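## Task

Every cardboard box sits above a shelf-edge label showing its lot number. Any cardboard box whose lot number shows up two or more times anywhere in the storeroom must end up on the desk. The robot must not tip over or be left leaning, or the task fails. A box only counts if it stays on the desk without the robot holding it there.

## Robot and tools

Robot: a Hello Robot Stretch 3 with one arm. It has a two-wheeled base (0.33 m long, 0.34 m wide) that can only drive straight or spin in place, a lift on a mast, and a telescoping arm that reaches out to the robot's RIGHT. To move the gripper forward or back you drive the base. A spin pivots about the point midway between the drive wheels, 0.05 m behind the front edge. With the arm pulled in and the wrist folded, a spin sweeps a circle of radius 0.28 m; an unfolded, level wrist reaches outside it. Cameras: head_camera and nav_camera ride on the head (aimed by head_pan_rad and head_tilt_rad); wrist_camera rides on the gripper.

Frames: the base frame has its origin on the floor between the drive wheels, x forward, y to the left, z up. hand_pose is reported in it, at the point where closed fingertips meet. The odometry frame is the base frame where the scene started; heading is positive to the left, range -3.142 to 3.142.

Tool execute_actions: argument actions, a list run in order (empty list = just look). Each action may have robot, steps (1 to 450 control steps at 30 per second, default 1) and until (ends it early when all listed conditions hold). {"steps": n} alone waits. robot is one command, a list of up to 8 commands run one after another (with {"pause_s": s}, max 15, allowed between), or {"stop": true} which brakes everything and clears the queue. A command may hold base, joints and contact_limits; its motions start together and keep going across later actions and while you think.
base takes exactly one key, both offsets relative to where the base is when that command begins: translate_m (metres, forward positive, |value| at most 1) or rotate_rad (radians, left/counter-clockwise positive, |value| at most 3.2).
joints takes absolute targets by name; unnamed joints keep their current target. Ranges: lift_m 0 to 1.1 (arm height on mast, m); arm_m 0 to 0.52 (extension, m); wrist_yaw_rad -1.345 to 4.42 (0 along the arm, positive toward the front, 3.0 folded over the base); wrist_pitch_rad -1.57 to 0.451 (0 level, negative tips fingertips down); wrist_roll_rad -2.911 to 2.911 (0 fingers side by side); gripper_m -0.089 to 0.179 (larger is wider; actual fingertip gap is 0.007 less when almost shut, 0.025 less when fully open, zero below 0.007); head_pan_rad -3.953 to 1.73 (0 forward, positive left, -1.57 looks along the arm); head_tilt_rad -1.53 to 0.419 (negative down).
contact_limits: {"arm_m": effort%} 1 to 100, the motor effort at which the arm motion halts; lower is gentler, too low halts immediately.
until: {"robot": {"status": "ended"}} fires when nothing reads moving and no queue runs. You can also compare fields, e.g. {"lift_m": [">", 0.3]} or a status with ["!=", "moving"]; numbers compare as printed (three decimals, four for base values). {"any": {"status": "ended"}} fires when any one motion or the queue ends. An invalid call or out-of-range number rejects the whole call.

Tool zoom_image: camera (head_camera, nav_camera or wrist_camera) and region [x0, y0, x1, y1] in pixels of that camera's last image, origin top-left, at most 504 by 504. Use it to read lot labels.

Tool finished_scene: scene (integer) ends the current scene for good; wait until every motion has ended first.

Result lines: base_status shows progress as (moved of goal). joint_goals and joint_status per joint; statuses are moving, done, off_target (rested short, may still push), contact_stop (arm or lift hit something and went slack), time_out, stopped, not_commanded, torque_fault (wrist servo off about 10 s, joint limp, goals refused). measured_speeds from encoders. refusals, queue (idle, running, done, dropped, stopped) and queue_left. Lines starting refused:, dropped: or replaced: explain what happened (counting from 0). on_its_own appears when the robot changed a goal itself, a joint is slack or off, a motor is loaded at rest, or base_tilt drifted 3 degrees or more. lidar_m: 12 distances in 30-degree sectors, first straight ahead, going counter-clockwise, measured at 0.17 m height. wrist_depth_mm and head_depth_mm: 7x7 grids of median depth. motor_effort in percent with peak in brackets. Each result includes images from all cameras.

Speed: the base is fast (0.30 m/s, 1.9 rad/s) only when stowed: lift_m under 0.30, arm_m under 0.03, wrist_yaw_rad above 2.54; otherwise 0.10 m/s and 0.63 rad/s.

Gripping: command gripper_m smaller than the object width; to let go, open at least 0.02 past where the fingertips made contact. Neither reading nor done proves a grasp; check the cameras. Over-squeezing triggers a stall guard that weakens grip.

Avoid: folding or unfolding the wrist unless lift_m is 0.32 to 0.95, wrist_pitch_rad -0.4 and roll near 0; keep pitch at -0.5 or lower when yaw is under -0.4. Pushing into something rigid with the gripper above about 0.45 m, pushing twice after a contact_stop, driving while holding or pressing on something fixed, or snagging furniture (worst in reverse) can tip the robot. If tilted, undo the last move in small steps, free the gripper, and lower lift_m to about 0.2. Also avoid drops, slams, hard hits and long hard pushes. Loose objects may occasionally get nudged by outside disturbances.

Each tool is called after "Emit:" as name([rows], argument=value, ...), one row to a line, values as JSON.

## Session

Emit:
execute_actions(actions=[])

Scene clock: 0.00 s.
robot.base_odometry: x=+0.000 y=+0.000 heading=+0.000 (m, m, rad; robot's odometry frame)
robot.turned_by_wheels: +0.000 (rad since the last result)
robot.turned_by_imu: +0.000 (rad since the last result)
robot.base_tilt: forward=+0.8 right=+1.3 (deg)
robot.lidar_m: 0.68 0.76 1.23 2.90 1.14 1.14 1.60 1.78 1.41 1.53 0.82 0.68
robot.head_depth_mm: 606 608 610 612 614 615 618 / 615 618 620 623 624 625 628 / 629 632 636 636 636 639 639 / 635 638 642 642 644 648 648 / 647 650 653 655 656 659 661 / 660 662 664 665 668 671 674 / 671 674 676 678 680 683 684
robot.base_status: not_commanded
robot.joint_positions: lift_m=+0.351 arm_m=+0.003 wrist_yaw_rad=+2.984 wrist_pitch_rad=-0.476 wrist_roll_rad=-0.009 gripper_m=+0.037 head_pan_rad=-0.020 head_tilt_rad=-0.002
robot.joint_goals: lift_m=+0.351 arm_m=+0.003 wrist_yaw_rad=+2.984 wrist_pitch_rad=-0.476 wrist_roll_rad=-0.009 gripper_m=+0.037 head_pan_rad=-0.020 head_tilt_rad=-0.002
robot.joint_status: lift_m=not_commanded arm_m=not_commanded wrist_yaw_rad=not_commanded wrist_pitch_rad=not_commanded wrist_roll_rad=not_commanded gripper_m=not_commanded head_pan_rad=not_commanded head_tilt_rad=not_commanded
robot.measured_speeds: translate_m=+0.000 rotate_rad=+0.000 lift_m=+0.000 arm_m=+0.000 wrist_yaw_rad=+0.000 wrist_pitch_rad=+0.000 wrist_roll_rad=+0.000 head_pan_rad=+0.000 head_tilt_rad=+0.000
robot: refusals=0 queue=idle queue_left=0
robot.motor_effort: left_wheel=+0 right_wheel=+0 lift_m=+22 arm_m=+0 wrist_yaw_rad=+1 wrist_pitch_rad=+5 wrist_roll_rad=+0 gripper_m=+0 head_pan_rad=+0 head_tilt_rad=+1 (%)
robot.hand_pose: x=+0.0127 y=+0.0663 z=+0.3508 quat_wxyz=(+0.220, +0.695, +0.114, +0.675) (m; robot's base frame)
robot.wrist_depth_mm: - - - - - - 867 / - - - - - - 870 / 965 - - - - - 833 / 772 772 812 832 861 894 828 / 640 651 688 704 707 725 728 / 542 552 - 572 601 603 623 / 480 502 - 508 494 518 527
pictures: head_camera (sideways: a quarter turn clockwise sets it upright), nav_camera (sideways: a quarter turn counterclockwise sets it upright), wrist_camera
Images, in order (width x height): head_camera 896x504, nav_camera 672x504, wrist_camera 644x364.

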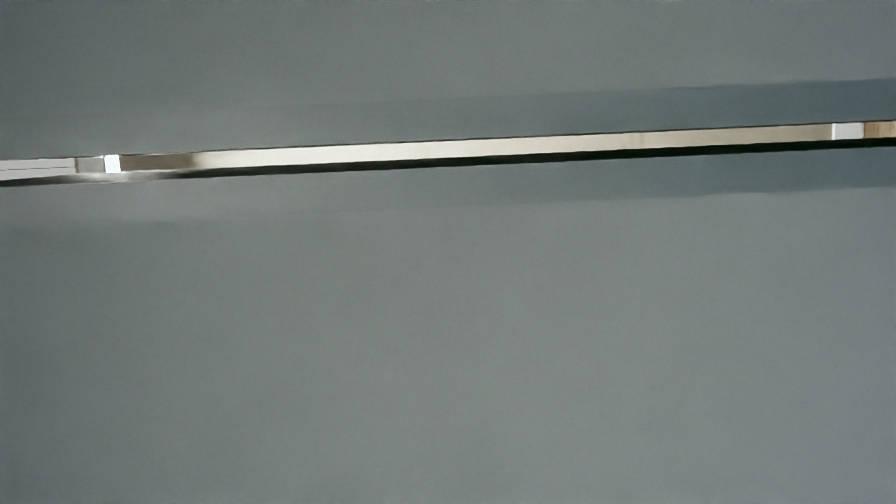

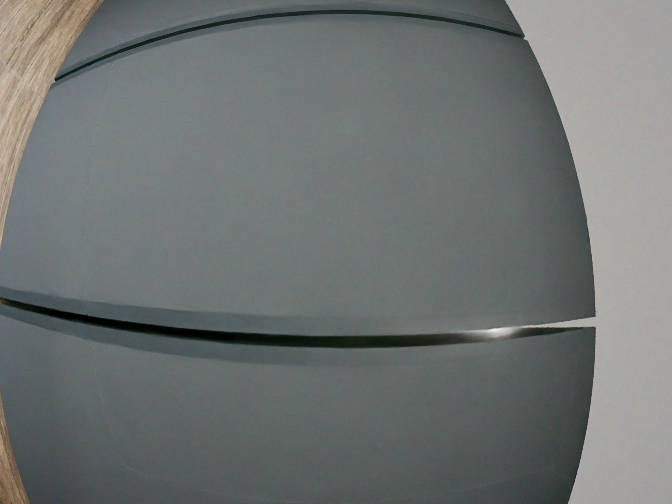

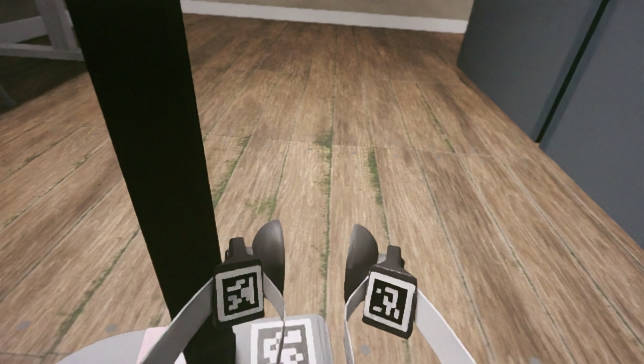

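Emit:
execute_actions([
  {"robot":{"joints":{"head_pan_rad":1.4,"head_tilt_rad":-0.4}},"steps":450,"until":{"robot":{"status":"ended"}}},
])

Emit:
execute_actions([
  {"robot":{"joints":{"head_pan_rad":-1.4,"head_tilt_rad":-0.4}},"steps":450,"until":{"robot":{"status":"ended"}}},
])

Emit:
execute_actions([
  {"robot":{"joints":{"head_pan_rad":-2.6,"head_tilt_rad":-0.4}},"steps":450,"until":{"robot":{"status":"ended"}}},
])

Emit:
execute_actions([
  {"robot":{"joints":{"head_pan_rad":-3.7,"head_tilt_rad":-0.4}},"steps":450,"until":{"robot":{"status":"ended"}}},
])

Scene clock: 7.43 s.
robot.base_odometry: x=+0.000 y=+0.000 heading=+0.000 (m, m, rad; robot's odometry frame)
robot.turned_by_wheels: +0.000 (rad since the last result)
robot.turned_by_imu: -0.001 (rad since the last result)
robot.base_tilt: forward=+0.9 right=+1.3 (deg)
robot.lidar_m: 0.68 0.76 1.23 2.90 1.14 1.14 1.60 1.78 1.42 1.53 0.83 0.68
robot.head_depth_mm: 2528 2707 2899 2934 2099 1750 1411 / 2521 2720 2901 3077 2294 1758 1422 / 2549 2705 2915 3096 2306 1777 1425 / 2538 2708 2909 3064 2309 1767 1417 / 2510 2704 2891 3050 2328 1788 1443 / 2497 2677 2891 3057 2350 1787 1442 / 2506 2680 2876 3059 2363 1786 1455
robot.base_status: not_commanded
robot.joint_positions: lift_m=+0.351 arm_m=+0.003 wrist_yaw_rad=+2.984 wrist_pitch_rad=-0.476 wrist_roll_rad=-0.009 gripper_m=+0.037 head_pan_rad=+1.393 head_tilt_rad=-0.395
robot.joint_goals: lift_m=+0.351 arm_m=+0.003 wrist_yaw_rad=+2.984 wrist_pitch_rad=-0.476 wrist_roll_rad=-0.009 gripper_m=+0.037 head_pan_rad=+1.400 head_tilt_rad=-0.400
robot.joint_status: lift_m=not_commanded arm_m=not_commanded wrist_yaw_rad=not_commanded wrist_pitch_rad=not_commanded wrist_roll_rad=not_commanded gripper_m=not_commanded head_pan_rad=done head_tilt_rad=done
robot.measured_speeds: translate_m=+0.000 rotate_rad=+0.000 lift_m=+0.000 arm_m=+0.000 wrist_yaw_rad=+0.000 wrist_pitch_rad=+0.000 wrist_roll_rad=+0.000 head_pan_rad=+0.000 head_tilt_rad=+0.000
robot: refusals=0 queue=done queue_left=0
robot.motor_effort: left_wheel=+0(0) right_wheel=+0(0) lift_m=+22(22) arm_m=-1(0) wrist_yaw_rad=+1(1) wrist_pitch_rad=+5(5) wrist_roll_rad=+0(0) gripper_m=+0(1) head_pan_rad=+5(48) head_tilt_rad=-3(29) (%)
robot.hand_pose: x=+0.0127 y=+0.0663 z=+0.3508 quat_wxyz=(+0.220, +0.695, +0.114, +0.675) (m; robot's base frame)
robot.wrist_depth_mm: - - - - - - 863 / - - - - - - 846 / 984 - - - - - 847 / 771 776 818 836 854 890 837 / 643 658 695 701 697 722 727 / 548 552 - 570 603 601 605 / 478 502 - 505 498 520 525
pictures: head_camera (sideways: a quarter turn clockwise sets it upright), nav_camera (sideways: a quarter turn counterclockwise sets it upright), wrist_camera
camera_calibration (this result's frames):
head_camera: T_world_to_cam=[[-0.0942502, -0.386849, -0.917314, 1.21944], [-0.97309, 0.230408, 0.00281351, 0.00697584], [0.210268, 0.892894, -0.398155, 0.475164], [0, 0, 0, 1]] pos_world=[0.0218086, 0.0458597, 1.30777]
nav_camera: T_world_to_cam=[[0.0650249, 0.400714, 0.913893, -1.14927], [0.984663, -0.17435, 0.00638694, 0.0386162], [0.161897, 0.899461, -0.405906, 0.479074], [0, 0, 0, 1]] pos_world=[-0.0408533, 0.0363529, 1.24452]
wrist_camera: T_world_to_cam=[[0.987922, -0.134291, 0.0773082, -0.0366395], [-0.0132151, -0.570113, -0.82146, 0.369925], [0.154389, 0.810516, -0.565002, 0.305196], [0, 0, 0, 1]] pos_world=[-0.00603343, -0.0413876, 0.479147]
Images, in order (width x height): head_camera 896x504, nav_camera 672x504, wrist_camera 644x364.

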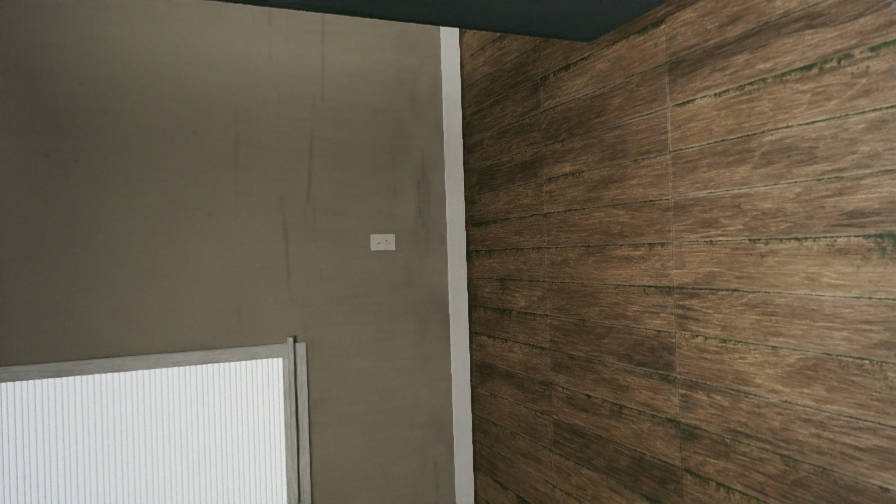

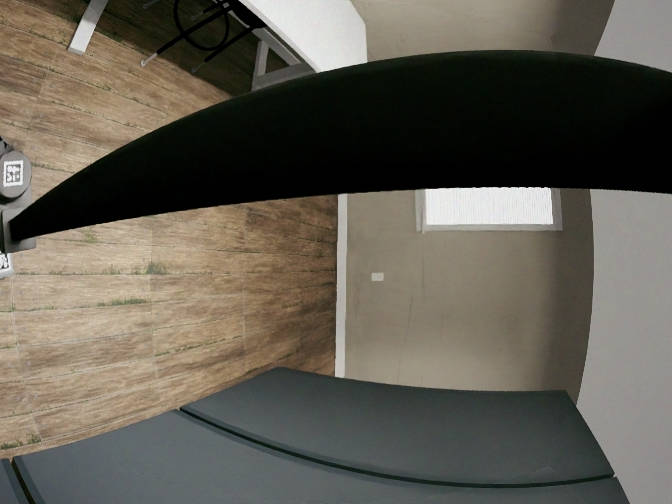

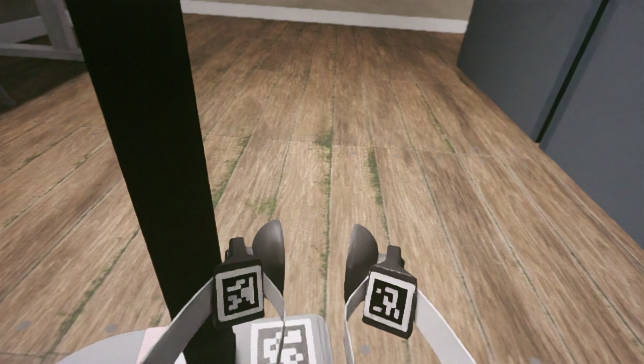

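Scene clock: 9.20 s.
robot.base_odometry: x=+0.000 y=+0.000 heading=+0.000 (m, m, rad; robot's odometry frame)
robot.turned_by_wheels: +0.000 (rad since the last result)
robot.turned_by_imu: +0.000 (rad since the last result)
robot.base_tilt: forward=+0.9 right=+1.2 (deg)
robot.lidar_m: 0.68 0.76 1.23 2.89 1.14 1.14 1.61 1.78 1.42 1.53 0.82 0.68
robot.head_depth_mm: 1508 1628 1689 1832 1970 1684 1413 / 1560 1683 1735 1871 1989 1710 1423 / 1600 1742 1826 1944 2077 1752 1427 / 1487 1663 1671 1765 1910 1771 1429 / 1314 1402 1470 1585 1671 1655 1435 / 1152 1191 1228 1276 1327 1392 1373 / 975 1006 1039 1071 1112 1143 1187
robot.base_status: not_commanded
robot.joint_positions: lift_m=+0.351 arm_m=+0.003 wrist_yaw_rad=+2.984 wrist_pitch_rad=-0.476 wrist_roll_rad=-0.009 gripper_m=+0.037 head_pan_rad=-1.393 head_tilt_rad=-0.395
robot.joint_goals: lift_m=+0.351 arm_m=+0.003 wrist_yaw_rad=+2.984 wrist_pitch_rad=-0.476 wrist_roll_rad=-0.009 gripper_m=+0.037 head_pan_rad=-1.400 head_tilt_rad=-0.400
robot.joint_status: lift_m=not_commanded arm_m=not_commanded wrist_yaw_rad=not_commanded wrist_pitch_rad=not_commanded wrist_roll_rad=not_commanded gripper_m=not_commanded head_pan_rad=done head_tilt_rad=done
robot.measured_speeds: translate_m=+0.000 rotate_rad=+0.000 lift_m=+0.000 arm_m=+0.000 wrist_yaw_rad=+0.000 wrist_pitch_rad=+0.000 wrist_roll_rad=+0.000 head_pan_rad=+0.000 head_tilt_rad=+0.000
robot: refusals=0 queue=done queue_left=0
robot.motor_effort: left_wheel=+0(0) right_wheel=+0(0) lift_m=+21(22) arm_m=-1(0) wrist_yaw_rad=+1(1) wrist_pitch_rad=+5(5) wrist_roll_rad=+0(0) gripper_m=+0(0) head_pan_rad=-4(47) head_tilt_rad=-3(4) (%)
robot.hand_pose: x=+0.0127 y=+0.0663 z=+0.3508 quat_wxyz=(+0.220, +0.695, +0.114, +0.675) (m; robot's base frame)
robot.wrist_depth_mm: - - - - - - 864 / - - - - - - 838 / 978 - - - - - 831 / 768 788 821 835 873 879 824 / 637 647 703 701 710 724 724 / 544 554 - 574 600 599 616 / 478 501 - 503 495 526 524
pictures: head_camera (sideways: a quarter turn clockwise sets it upright), nav_camera (sideways: a quarter turn counterclockwise sets it upright), wrist_camera
camera_calibration (this result's frames):
head_camera: T_world_to_cam=[[-0.0465565, 0.395686, -0.917205, 1.219], [0.992372, 0.12325, 0.00279864, -0.00499415], [0.114153, -0.910078, -0.398405, 0.476075], [0, 0, 0, 1]] pos_world=[0.00736315, -0.0484606, 1.30776]
nav_camera: T_world_to_cam=[[0.0787817, -0.398492, 0.913782, -1.14921], [-0.983677, -0.179828, 0.00638618, 0.0506241], [0.161779, -0.89937, -0.406155, 0.479399], [0, 0, 0, 1]] pos_world=[0.0627777, -0.01769, 1.24451]
wrist_camera: T_world_to_cam=[[0.987922, -0.134291, 0.0773082, -0.0366395], [-0.0132151, -0.570113, -0.82146, 0.369925], [0.154389, 0.810516, -0.565002, 0.305196], [0, 0, 0, 1]] pos_world=[-0.00603344, -0.0413876, 0.479147]
Images, in order (width x height): head_camera 896x504, nav_camera 672x504, wrist_camera 644x364.

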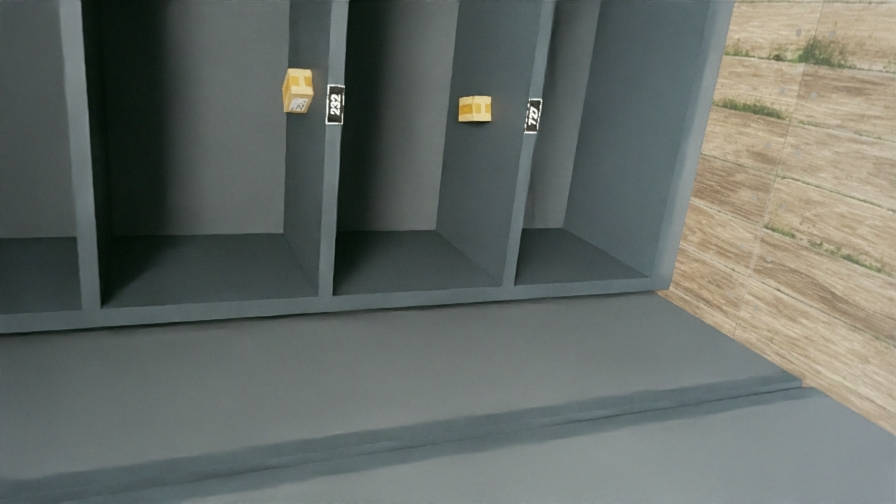

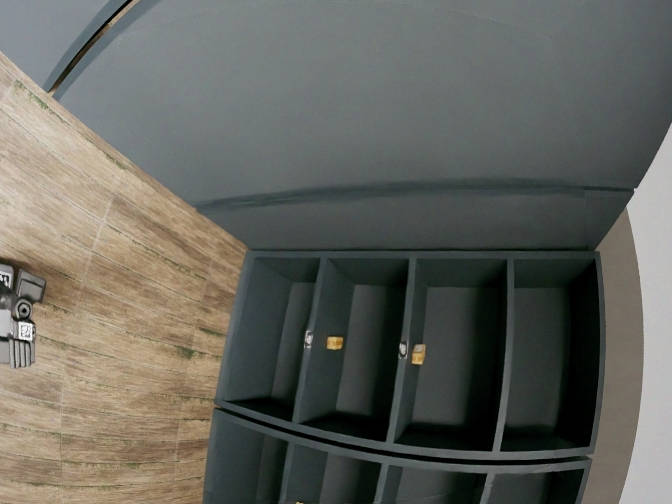

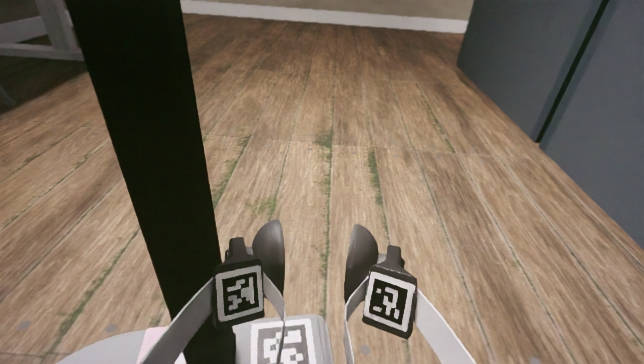

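Scene clock: 10.33 s.
robot.base_odometry: x=+0.000 y=+0.000 heading=+0.000 (m, m, rad; robot's odometry frame)
robot.turned_by_wheels: +0.000 (rad since the last result)
robot.turned_by_imu: +0.000 (rad since the last result)
robot.base_tilt: forward=+0.8 right=+1.3 (deg)
robot.lidar_m: 0.68 0.76 1.22 2.90 1.14 1.14 1.61 1.78 1.42 1.53 0.82 0.68
robot.head_depth_mm: 1454 1543 1642 1751 1883 1749 1421 / 1564 1667 1774 1909 2019 1755 1422 / 1678 1793 1927 2099 2195 1750 1434 / 1833 1982 2131 2302 2312 1768 1426 / 2016 2167 2327 2470 2129 1776 1437 / 1580 1700 1841 2008 2159 1782 1440 / 1682 1873 1979 2028 2119 1754 1444
robot.base_status: not_commanded
robot.joint_positions: lift_m=+0.351 arm_m=+0.003 wrist_yaw_rad=+2.984 wrist_pitch_rad=-0.476 wrist_roll_rad=-0.009 gripper_m=+0.037 head_pan_rad=-2.593 head_tilt_rad=-0.395
robot.joint_goals: lift_m=+0.351 arm_m=+0.003 wrist_yaw_rad=+2.984 wrist_pitch_rad=-0.476 wrist_roll_rad=-0.009 gripper_m=+0.037 head_pan_rad=-2.600 head_tilt_rad=-0.400
robot.joint_status: lift_m=not_commanded arm_m=not_commanded wrist_yaw_rad=not_commanded wrist_pitch_rad=not_commanded wrist_roll_rad=not_commanded gripper_m=not_commanded head_pan_rad=done head_tilt_rad=done
robot.measured_speeds: translate_m=+0.000 rotate_rad=+0.000 lift_m=+0.000 arm_m=+0.000 wrist_yaw_rad=+0.000 wrist_pitch_rad=+0.000 wrist_roll_rad=+0.000 head_pan_rad=+0.000 head_tilt_rad=+0.000
robot: refusals=0 queue=done queue_left=0
robot.motor_effort: left_wheel=+0(0) right_wheel=+0(0) lift_m=+23(22) arm_m=+0(0) wrist_yaw_rad=+2(1) wrist_pitch_rad=+5(5) wrist_roll_rad=+0(0) gripper_m=+0(0) head_pan_rad=-3(48) head_tilt_rad=-3(2) (%)
robot.hand_pose: x=+0.0127 y=+0.0663 z=+0.3508 quat_wxyz=(+0.220, +0.695, +0.114, +0.675) (m; robot's base frame)
robot.wrist_depth_mm: - - - - - - 872 / - - - - - - 853 / 979 - - - - - 840 / 773 790 812 836 861 889 838 / 640 653 697 695 706 717 730 / 540 551 - 577 594 599 613 / 479 499 - 508 494 519 527
pictures: head_camera (sideways: a quarter turn clockwise sets it upright), nav_camera (sideways: a quarter turn counterclockwise sets it upright), wrist_camera
camera_calibration (this result's frames):
head_camera: T_world_to_cam=[[0.35194, 0.18678, -0.917198, 1.21656], [0.474463, -0.880271, 0.00279759, -0.00183354], [-0.80686, -0.436161, -0.398423, 0.481716], [0, 0, 0, 1]] pos_world=[-0.0386096, -0.0187372, 1.30776]
nav_camera: T_world_to_cam=[[-0.342879, -0.217832, 0.913774, -1.14663], [-0.524046, 0.851666, 0.00638613, 0.0478204], [-0.779622, -0.47667, -0.406173, 0.485165], [0, 0, 0, 1]] pos_world=[0.0101505, -0.0592353, 1.24451]
wrist_camera: T_world_to_cam=[[0.987922, -0.134291, 0.0773082, -0.0366395], [-0.0132151, -0.570113, -0.82146, 0.369925], [0.154389, 0.810516, -0.565002, 0.305196], [0, 0, 0, 1]] pos_world=[-0.00603344, -0.0413876, 0.479147]
Images, in order (width x height): head_camera 896x504, nav_camera 672x504, wrist_camera 644x364.

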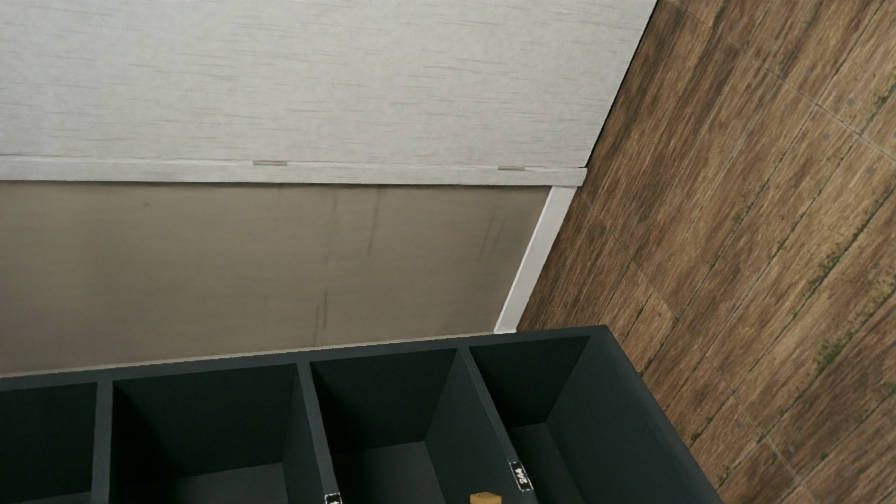

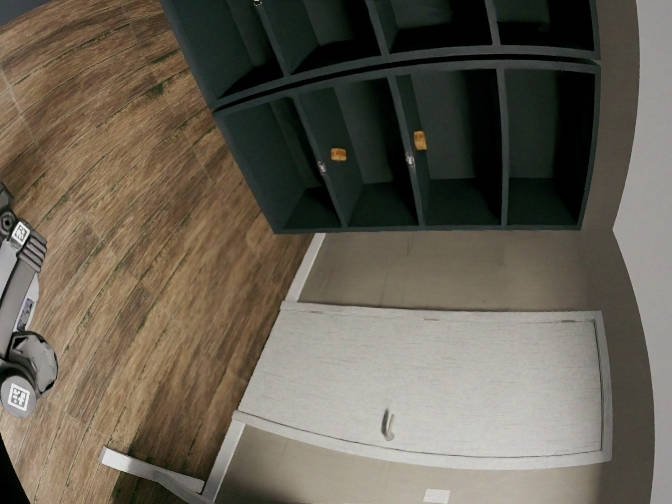

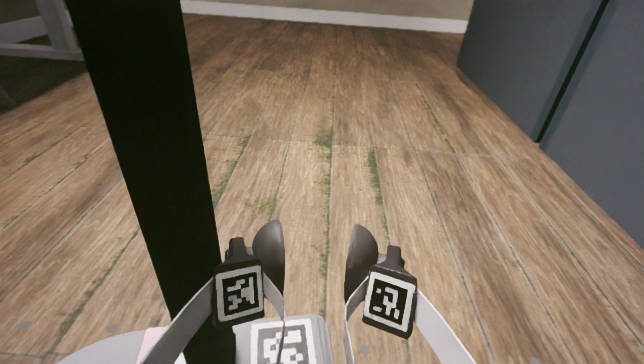

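Scene clock: 11.43 s.
robot.base_odometry: x=+0.000 y=+0.000 heading=+0.000 (m, m, rad; robot's odometry frame)
robot.turned_by_wheels: +0.000 (rad since the last result)
robot.turned_by_imu: +0.000 (rad since the last result)
robot.base_tilt: forward=+0.8 right=+1.3 (deg)
robot.lidar_m: 0.68 0.76 1.23 2.90 1.14 1.14 1.60 1.78 1.41 1.53 0.82 0.68
robot.head_depth_mm: 1691 1822 1964 1462 2088 1688 1412 / 1634 1752 1884 1469 1343 1695 1416 / 1559 1671 1810 1488 1186 1705 1425 / 1504 1604 1728 1500 1132 1768 1428 / 1449 1537 1645 1509 1085 1607 1442 / 1396 1488 1585 1526 1146 1784 1444 / 1347 1428 1526 1623 1747 1806 1449
robot.base_status: not_commanded
robot.joint_positions: lift_m=+0.351 arm_m=+0.003 wrist_yaw_rad=+2.984 wrist_pitch_rad=-0.476 wrist_roll_rad=-0.009 gripper_m=+0.037 head_pan_rad=-3.693 head_tilt_rad=-0.395
robot.joint_goals: lift_m=+0.351 arm_m=+0.003 wrist_yaw_rad=+2.984 wrist_pitch_rad=-0.476 wrist_roll_rad=-0.009 gripper_m=+0.037 head_pan_rad=-3.700 head_tilt_rad=-0.400
robot.joint_status: lift_m=not_commanded arm_m=not_commanded wrist_yaw_rad=not_commanded wrist_pitch_rad=not_commanded wrist_roll_rad=not_commanded gripper_m=not_commanded head_pan_rad=done head_tilt_rad=done
robot.measured_speeds: translate_m=+0.000 rotate_rad=+0.000 lift_m=+0.000 arm_m=+0.000 wrist_yaw_rad=+0.000 wrist_pitch_rad=+0.000 wrist_roll_rad=+0.000 head_pan_rad=+0.000 head_tilt_rad=+0.000
robot: refusals=0 queue=done queue_left=0
robot.motor_effort: left_wheel=+0(0) right_wheel=+0(0) lift_m=+23(22) arm_m=-1(0) wrist_yaw_rad=+0(1) wrist_pitch_rad=+5(5) wrist_roll_rad=+0(0) gripper_m=+0(1) head_pan_rad=-3(46) head_tilt_rad=-4(3) (%)
robot.hand_pose: x=+0.0127 y=+0.0663 z=+0.3508 quat_wxyz=(+0.220, +0.695, +0.114, +0.675) (m; robot's base frame)
robot.wrist_depth_mm: - - - - - - 869 / - - - - - - 855 / 986 - - - - - 839 / 770 780 817 832 866 879 824 / 639 654 701 685 703 726 733 / 548 556 - 573 600 601 613 / 480 504 - 503 499 518 524
pictures: head_camera (sideways: a quarter turn clockwise sets it upright), nav_camera (sideways: a quarter turn counterclockwise sets it upright), wrist_camera
camera_calibration (this result's frames):
head_camera: T_world_to_cam=[[0.326109, -0.228936, -0.917192, 1.21671], [-0.56929, -0.822132, 0.00279682, 0.00453439], [-0.754693, 0.521236, -0.398436, 0.481415], [0, 0, 0, 1]] pos_world=[-0.0308789, 0.0313465, 1.30776]
nav_camera: T_world_to_cam=[[-0.349673, 0.206776, 0.913768, -1.14658], [0.521307, 0.853346, 0.00638609, 0.0414438], [-0.77844, 0.478587, -0.406186, 0.485175], [0, 0, 0, 1]] pos_world=[-0.044853, -0.0304791, 1.24451]
wrist_camera: T_world_to_cam=[[0.987922, -0.134291, 0.0773082, -0.0366394], [-0.0132152, -0.570113, -0.82146, 0.369925], [0.154389, 0.810516, -0.565002, 0.305196], [0, 0, 0, 1]] pos_world=[-0.00603343, -0.0413876, 0.479147]
Images, in order (width x height): head_camera 896x504, nav_camera 672x504, wrist_camera 644x364.

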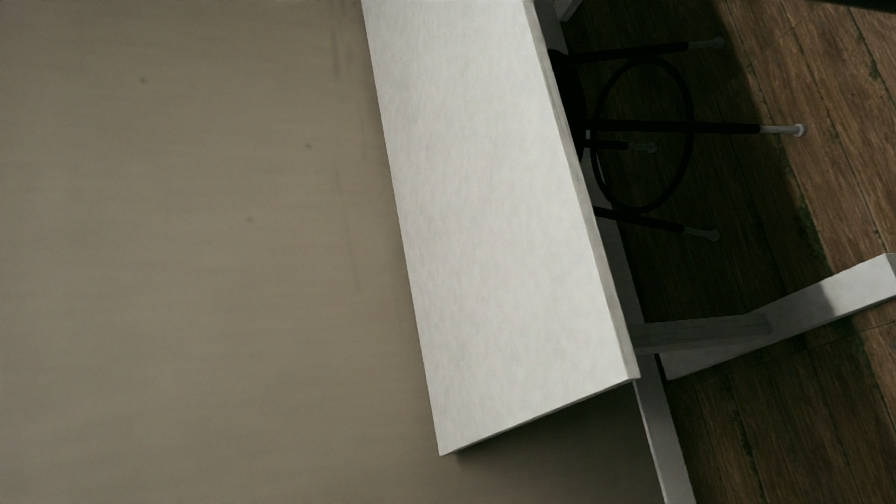

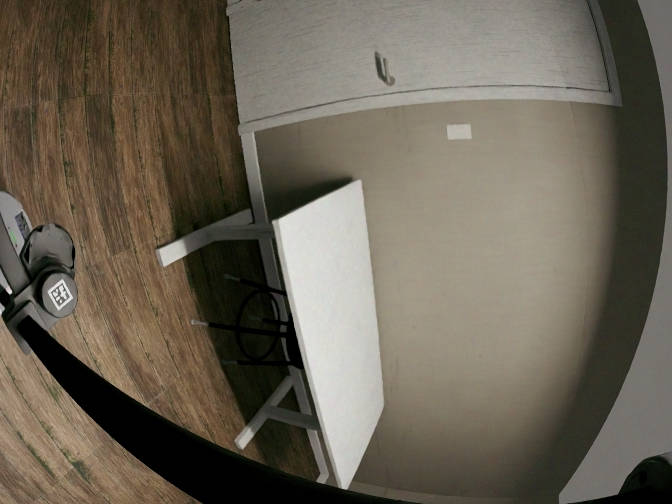

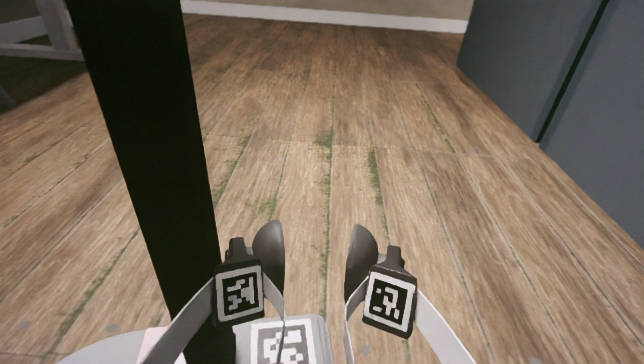

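Emit:
execute_actions([
  {"robot":{"joints":{"head_pan_rad":-1.92,"head_tilt_rad":-0.4,"lift_m":0.27}},"steps":450,"until":{"robot":{"status":"ended"}}},
])

Scene clock: 14.70 s.
robot.base_odometry: x=+0.000 y=+0.000 heading=+0.000 (m, m, rad; robot's odometry frame)
robot.turned_by_wheels: +0.000 (rad since the last result)
robot.turned_by_imu: -0.001 (rad since the last result)
robot.base_tilt: forward=+0.9 right=+1.3 (deg)
robot.lidar_m: 0.68 0.76 1.23 2.91 1.14 1.14 1.60 1.78 1.41 1.53 0.83 0.68
robot.head_depth_mm: 1687 1839 1913 1938 2154 1753 1421 / 1647 1797 1881 1929 2164 1743 1418 / 1619 1770 1846 1955 2089 1766 1422 / 1231 1331 1413 1541 1690 1743 1425 / 1539 1693 1749 1910 2002 1730 1439 / 1534 1664 1740 1889 2029 1721 1439 / 1500 1636 1675 1845 1961 1694 1452
robot.base_status: not_commanded
robot.joint_positions: lift_m=+0.270 arm_m=+0.003 wrist_yaw_rad=+2.984 wrist_pitch_rad=-0.478 wrist_roll_rad=-0.009 gripper_m=+0.037 head_pan_rad=-1.927 head_tilt_rad=-0.395
robot.joint_goals: lift_m=+0.270 arm_m=+0.003 wrist_yaw_rad=+2.984 wrist_pitch_rad=-0.478 wrist_roll_rad=-0.009 gripper_m=+0.037 head_pan_rad=-1.920 head_tilt_rad=-0.400
robot.joint_status: lift_m=done arm_m=not_commanded wrist_yaw_rad=not_commanded wrist_pitch_rad=not_commanded wrist_roll_rad=not_commanded gripper_m=not_commanded head_pan_rad=done head_tilt_rad=done
robot.measured_speeds: translate_m=+0.000 rotate_rad=+0.000 lift_m=+0.000 arm_m=+0.000 wrist_yaw_rad=+0.000 wrist_pitch_rad=+0.000 wrist_roll_rad=+0.000 head_pan_rad=+0.000 head_tilt_rad=+0.000
robot: refusals=0 queue=done queue_left=0
robot.motor_effort: left_wheel=+0(0) right_wheel=+0(1) lift_m=+18(24) arm_m=-1(1) wrist_yaw_rad=+1(0) wrist_pitch_rad=+5(5) wrist_roll_rad=+0(0) gripper_m=+0(0) head_pan_rad=+4(49) head_tilt_rad=-3(3) (%)
robot.hand_pose: x=+0.0126 y=+0.0661 z=+0.2697 quat_wxyz=(+0.220, +0.695, +0.114, +0.675) (m; robot's base frame)
robot.wrist_depth_mm: - - - - - - 860 / - - - - - - 843 / 813 - 851 893 923 966 841 / 645 638 672 696 718 735 748 / 528 536 568 582 587 588 619 / 468 - - - 501 501 509 / - - - - 412 432 436
pictures: head_camera (sideways: a quarter turn clockwise sets it upright), nav_camera (sideways: a quarter turn counterclockwise sets it upright), wrist_camera
camera_calibration (this result's frames):
head_camera: T_world_to_cam=[[0.161502, 0.364247, -0.917192, 1.21772], [0.916757, -0.399435, 0.00279682, -0.00453054], [-0.365339, -0.841294, -0.398436, 0.47904], [0, 0, 0, 1]] pos_world=[-0.017498, -0.0423459, 1.30776]
nav_camera: T_world_to_cam=[[-0.135201, -0.383077, 0.913768, -1.14789], [-0.938096, 0.346318, 0.00638609, 0.0503462], [-0.3189, -0.856339, -0.406186, 0.482371], [0, 0, 0, 1]] pos_world=[0.0458632, -0.0440917, 1.24451]
wrist_camera: T_world_to_cam=[[0.987935, -0.13421, 0.0772845, -0.0303675], [-0.013354, -0.570986, -0.820851, 0.303134], [0.154295, 0.809915, -0.565889, 0.259791], [0, 0, 0, 1]] pos_world=[-0.00603514, -0.041399, 0.398187]
Images, in order (width x height): head_camera 896x504, nav_camera 672x504, wrist_camera 644x364.

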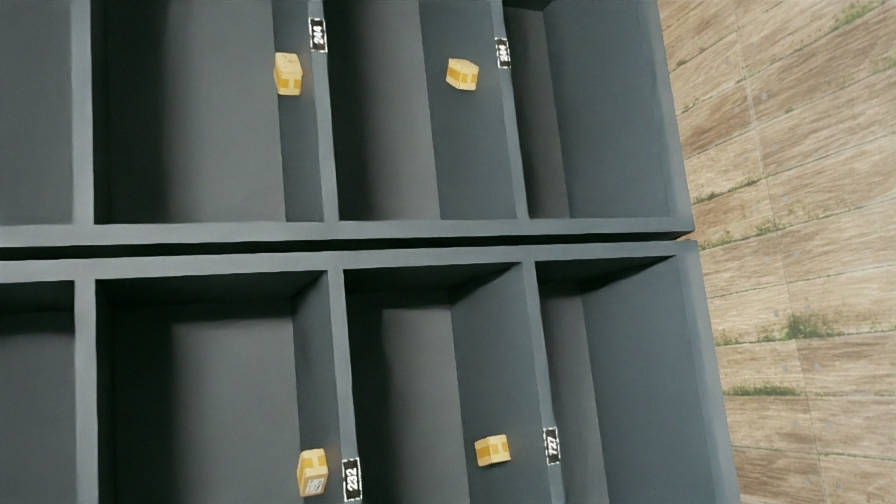

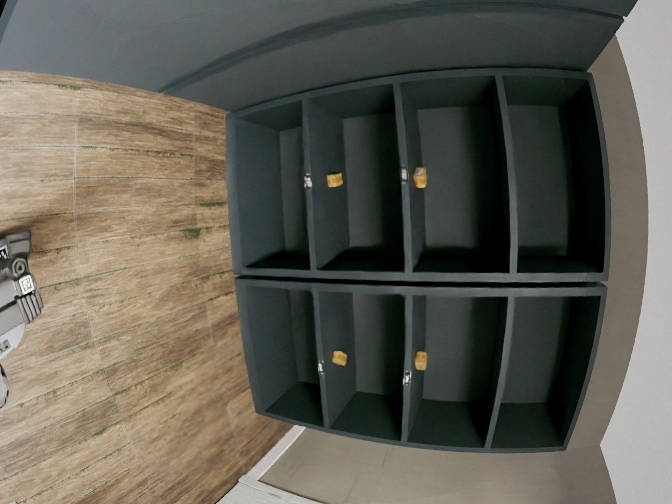

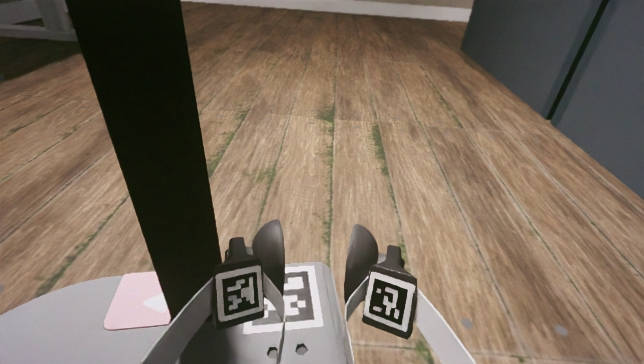

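Emit:
zoom_image(camera="head_camera", region=[260, 0, 540, 120])

Emit:
zoom_image(camera="head_camera", region=[280, 400, 580, 504])

Region (260, 0, 540, 120) of head_camera's 896x504 image, scaled by 1.800, with more detail than that image has; it fills the top 216 rows of this view, and the rest is white.

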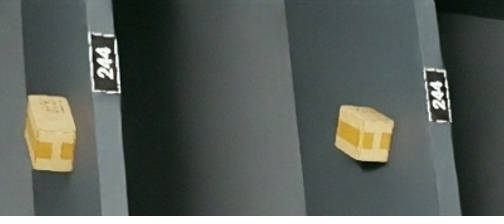

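Region (280, 400, 580, 504) of head_camera's 896x504 image, scaled by 1.680, with more detail than that image has; it fills the top 175 rows of this view, and the rest is white.

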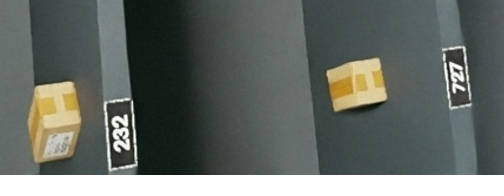

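Emit:
execute_actions([
  {"robot":[{"base":{"rotate_rad":0.515}},{"base":{"translate_m":-0.93}},{"base":{"rotate_rad":-0.74}},{"joints":{"lift_m":0.5,"wrist_pitch_rad":-0.4,"head_pan_rad":-1.57,"head_tilt_rad":-0.6}},{"joints":{"wrist_yaw_rad":0.0,"lift_m":0.55,"gripper_m":0.15}},{"joints":{"wrist_pitch_rad":0.0}}],"steps":450,"until":{"robot":{"status":"ended"}}},
])

Scene clock: 109.07 s.
robot.base_odometry: x=-0.809 y=-0.458 heading=-0.225 (m, m, rad; robot's odometry frame)
robot.turned_by_wheels: -0.225 (rad since the last result)
robot.turned_by_imu: -0.231 (rad since the last result)
robot.base_tilt: forward=+0.9 right=+1.3 (deg)
robot.lidar_m: 1.39 1.43 1.91 1.27 1.34 0.93 0.89 0.92 0.92 1.24 0.88 1.45
robot.head_depth_mm: 1050 1096 1091 1223 1150 1353 1249 / 1060 1127 884 1348 1164 1390 1248 / 1056 1114 892 1354 1159 1384 1252 / 1048 1115 900 1352 1130 1393 1257 / 1043 1115 904 1364 1134 1398 1246 / 1030 1106 907 1355 1134 1398 1261 / 1028 1097 859 1320 1139 1308 1266
robot.base_status: done (rotate_rad -0.7398 of -0.7400)
robot.joint_positions: lift_m=+0.550 arm_m=+0.003 wrist_yaw_rad=+0.004 wrist_pitch_rad=-0.028 wrist_roll_rad=-0.009 gripper_m=+0.150 head_pan_rad=-1.577 head_tilt_rad=-0.592
robot.joint_goals: lift_m=+0.550 arm_m=+0.003 wrist_yaw_rad=+0.000 wrist_pitch_rad=+0.000 wrist_roll_rad=-0.009 gripper_m=+0.150 head_pan_rad=-1.570 head_tilt_rad=-0.600
robot.joint_status: lift_m=done arm_m=not_commanded wrist_yaw_rad=done wrist_pitch_rad=done wrist_roll_rad=not_commanded gripper_m=done head_pan_rad=done head_tilt_rad=done
robot.measured_speeds: translate_m=+0.000 rotate_rad=+0.000 lift_m=+0.000 arm_m=+0.000 wrist_yaw_rad=+0.000 wrist_pitch_rad=+0.000 wrist_roll_rad=+0.000 head_pan_rad=+0.000 head_tilt_rad=+0.000
robot: refusals=0 queue=done queue_left=0
robot.motor_effort: left_wheel=+4(15) right_wheel=-6(15) lift_m=+25(26) arm_m=+0(0) wrist_yaw_rad=-1(1) wrist_pitch_rad=+11(10) wrist_roll_rad=+0(0) gripper_m=+0(84) head_pan_rad=+5(31) head_tilt_rad=-4(23) (%)
robot.hand_pose: x=-0.0205 y=-0.4032 z=+0.6573 quat_wxyz=(+0.711, +0.011, -0.703, -0.009) (m; robot's base frame)
robot.wrist_depth_mm: 522 730 822 774 739 654 587 / 536 800 950 965 988 732 900 / 544 797 970 988 996 719 898 / 557 776 - - - 714 927 / 550 620 586 602 644 624 956 / 559 - - - - - 944 / 608 869 - - - 726 928
pictures: head_camera (sideways: a quarter turn clockwise sets it upright), nav_camera (sideways: a quarter turn counterclockwise sets it upright), wrist_camera
camera_calibration (this result's frames):
head_camera: T_world_to_cam=[[0.02787, 0.569533, -0.821496, 1.09372], [0.99815, -0.060273, -0.00792332, 0.00892874], [-0.0540266, -0.819756, -0.570159, 0.700581], [0, 0, 0, 1]] pos_world=[-0.00154425, -0.0480671, 1.298]
nav_camera: T_world_to_cam=[[0.00329969, -0.577365, 0.81648, -1.02185], [-0.999981, 0.00236939, 0.00571678, 0.0515966], [-0.00523523, -0.816483, -0.577346, 0.703163], [0, 0, 0, 1]] pos_world=[0.0586486, -0.0159811, 1.23999]
wrist_camera: T_world_to_cam=[[-0.996805, 0.00980061, 0.079266, -0.0745164], [-0.0768493, 0.152649, -0.985288, 0.751415], [-0.0217563, -0.988232, -0.151408, -0.13672], [0, 0, 0, 1]] pos_world=[-0.0195071, -0.249084, 0.725567]
Images, in order (width x height): head_camera 896x504, nav_camera 672x504, wrist_camera 644x364.

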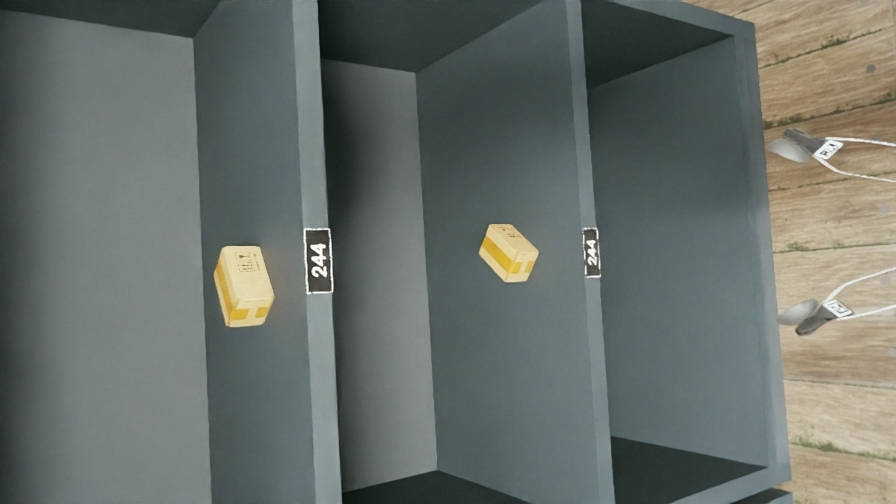

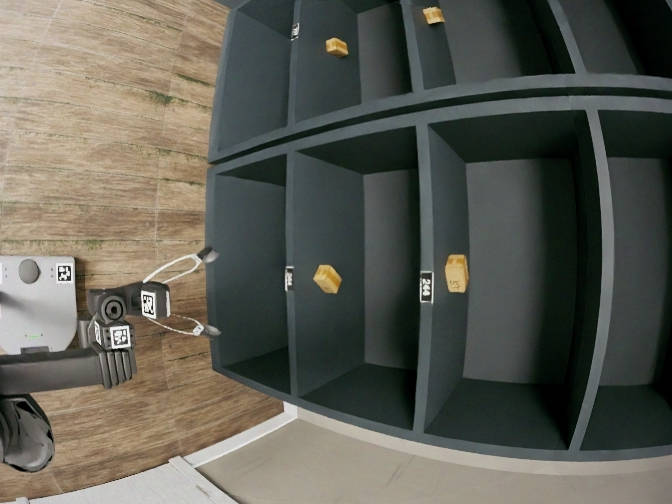

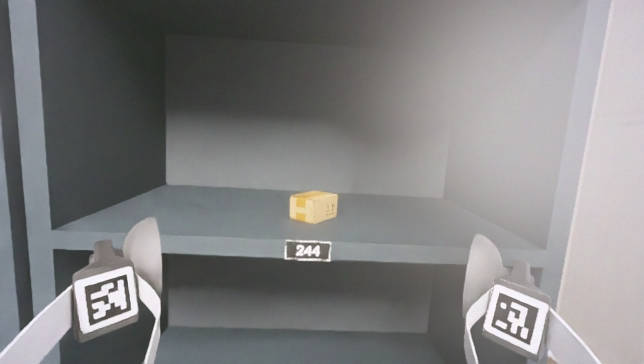

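Emit:
zoom_image(camera="head_camera", region=[440, 190, 620, 310])

Emit:
zoom_image(camera="head_camera", region=[180, 210, 360, 350])

Region (440, 190, 620, 310) of head_camera's 896x504 image, scaled by 2.800, with more detail than that image has.

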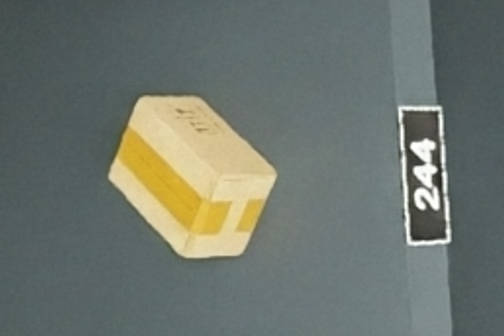

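Region (180, 210, 360, 350) of head_camera's 896x504 image, scaled by 2.800, with more detail than that image has.

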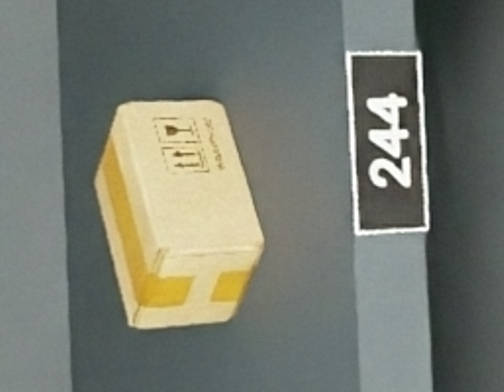

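Emit:
execute_actions([
  {"robot":[{"base":{"rotate_rad":-0.35},"joints":{"wrist_yaw_rad":-0.25,"wrist_pitch_rad":-0.25,"lift_m":0.56,"gripper_m":0.17}},{"base":{"translate_m":0.35},"joints":{"arm_m":0.27,"head_pan_rad":-1.65,"head_tilt_rad":-0.75}}],"steps":450,"until":{"robot":{"status":"ended"}}},
])

Scene clock: 177.50 s.
robot.base_odometry: x=-0.516 y=-0.648 heading=-0.575 (m, m, rad; robot's odometry frame)
robot.turned_by_wheels: -0.350 (rad since the last result)
robot.turned_by_imu: -0.359 (rad since the last result)
robot.base_tilt: forward=+0.9 right=+1.3 (deg)
robot.lidar_m: 1.07 1.06 1.16 1.78 2.36 1.24 1.23 1.22 1.02 1.12 0.66 1.21
robot.head_depth_mm: 934 992 1121 1307 1532 1346 1172 / 1032 869 1268 1218 1498 1375 - / 1083 821 1393 1150 1539 1324 1175 / 1050 782 1350 1087 - 1318 1185 / 1002 745 1297 1114 1424 1305 1177 / 970 747 1244 1117 1391 1272 1178 / 934 749 1179 1119 978 1206 1182
robot.base_status: done (translate_m +0.3500 of +0.3500)
robot.joint_positions: lift_m=+0.560 arm_m=+0.270 wrist_yaw_rad=-0.248 wrist_pitch_rad=-0.265 wrist_roll_rad=-0.009 gripper_m=+0.170 head_pan_rad=-1.643 head_tilt_rad=-0.741
robot.joint_goals: lift_m=+0.560 arm_m=+0.270 wrist_yaw_rad=-0.250 wrist_pitch_rad=-0.250 wrist_roll_rad=-0.009 gripper_m=+0.170 head_pan_rad=-1.650 head_tilt_rad=-0.750
robot.joint_status: lift_m=done arm_m=done wrist_yaw_rad=done wrist_pitch_rad=done wrist_roll_rad=not_commanded gripper_m=done head_pan_rad=done head_tilt_rad=done
robot.measured_speeds: translate_m=+0.000 rotate_rad=+0.000 lift_m=+0.000 arm_m=+0.000 wrist_yaw_rad=+0.000 wrist_pitch_rad=+0.000 wrist_roll_rad=+0.000 head_pan_rad=+0.000 head_tilt_rad=+0.000
robot: refusals=0 queue=done queue_left=0
robot.motor_effort: left_wheel=+4(11) right_wheel=-6(10) lift_m=+26(23) arm_m=+3(4) wrist_yaw_rad=+0(6) wrist_pitch_rad=+6(11) wrist_roll_rad=+0(0) gripper_m=+1(76) head_pan_rad=-3(14) head_tilt_rad=-6(21) (%)
robot.hand_pose: x=-0.0806 y=-0.6483 z=+0.6082 quat_wxyz=(+0.687, +0.007, -0.704, -0.180) (m; robot's base frame)
robot.wrist_depth_mm: 474 536 618 730 629 499 723 / 499 561 642 771 661 521 752 / 508 575 644 724 653 540 802 / 396 412 357 447 471 533 802 / 308 316 317 330 392 620 840 / - 246 261 861 754 630 827 / 195 223 733 767 747 839 811
pictures: head_camera (sideways: a quarter turn clockwise sets it upright), nav_camera (sideways: a quarter turn counterclockwise sets it upright), wrist_camera
camera_calibration (this result's frames):
head_camera: T_world_to_cam=[[0.0736106, 0.681329, -0.728267, 0.97192], [0.992145, -0.124088, -0.0158079, 0.019228], [-0.10114, -0.721383, -0.685111, 0.850402], [0, 0, 0, 1]] pos_world=[-0.00461113, -0.0463452, 1.29074]
nav_camera: T_world_to_cam=[[-0.0429646, -0.690373, 0.722177, -0.898646], [-0.997714, 0.0673904, 0.00506546, 0.0524318], [-0.0521649, -0.720308, -0.69169, 0.85219], [0, 0, 0, 1]] pos_world=[0.0581563, -0.0100948, 1.23817]
wrist_camera: T_world_to_cam=[[-0.967624, 0.239309, 0.0802145, 0.0224353], [0.0193431, 0.387192, -0.921796, 0.85696], [-0.251652, -0.890401, -0.379285, -0.204179], [0, 0, 0, 1]] pos_world=[-0.0462495, -0.518978, 0.710701]
Images, in order (width x height): head_camera 896x504, nav_camera 672x504, wrist_camera 644x364.

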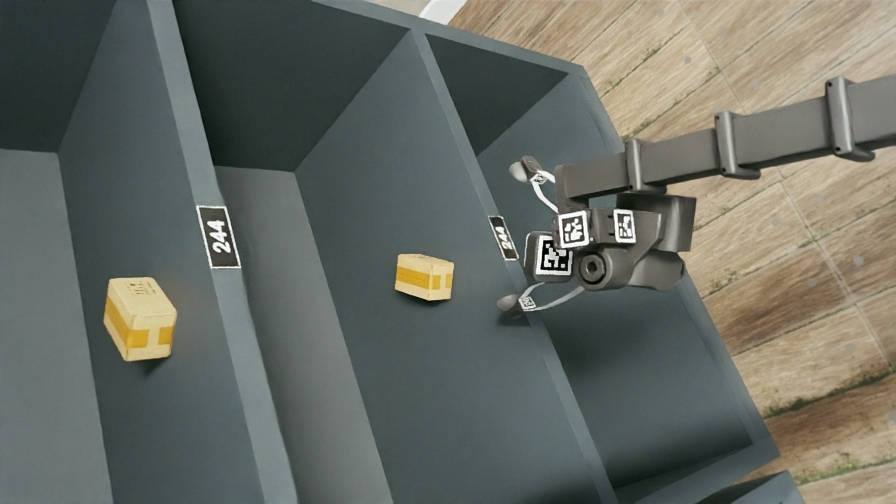

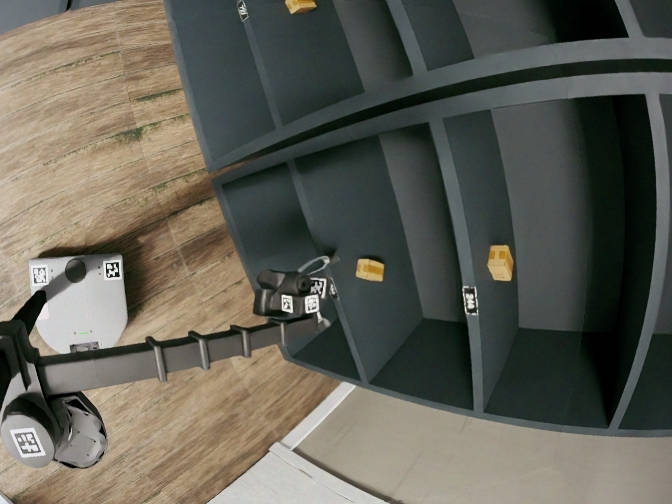

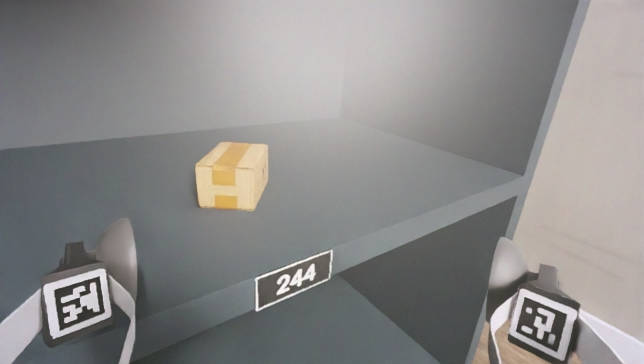

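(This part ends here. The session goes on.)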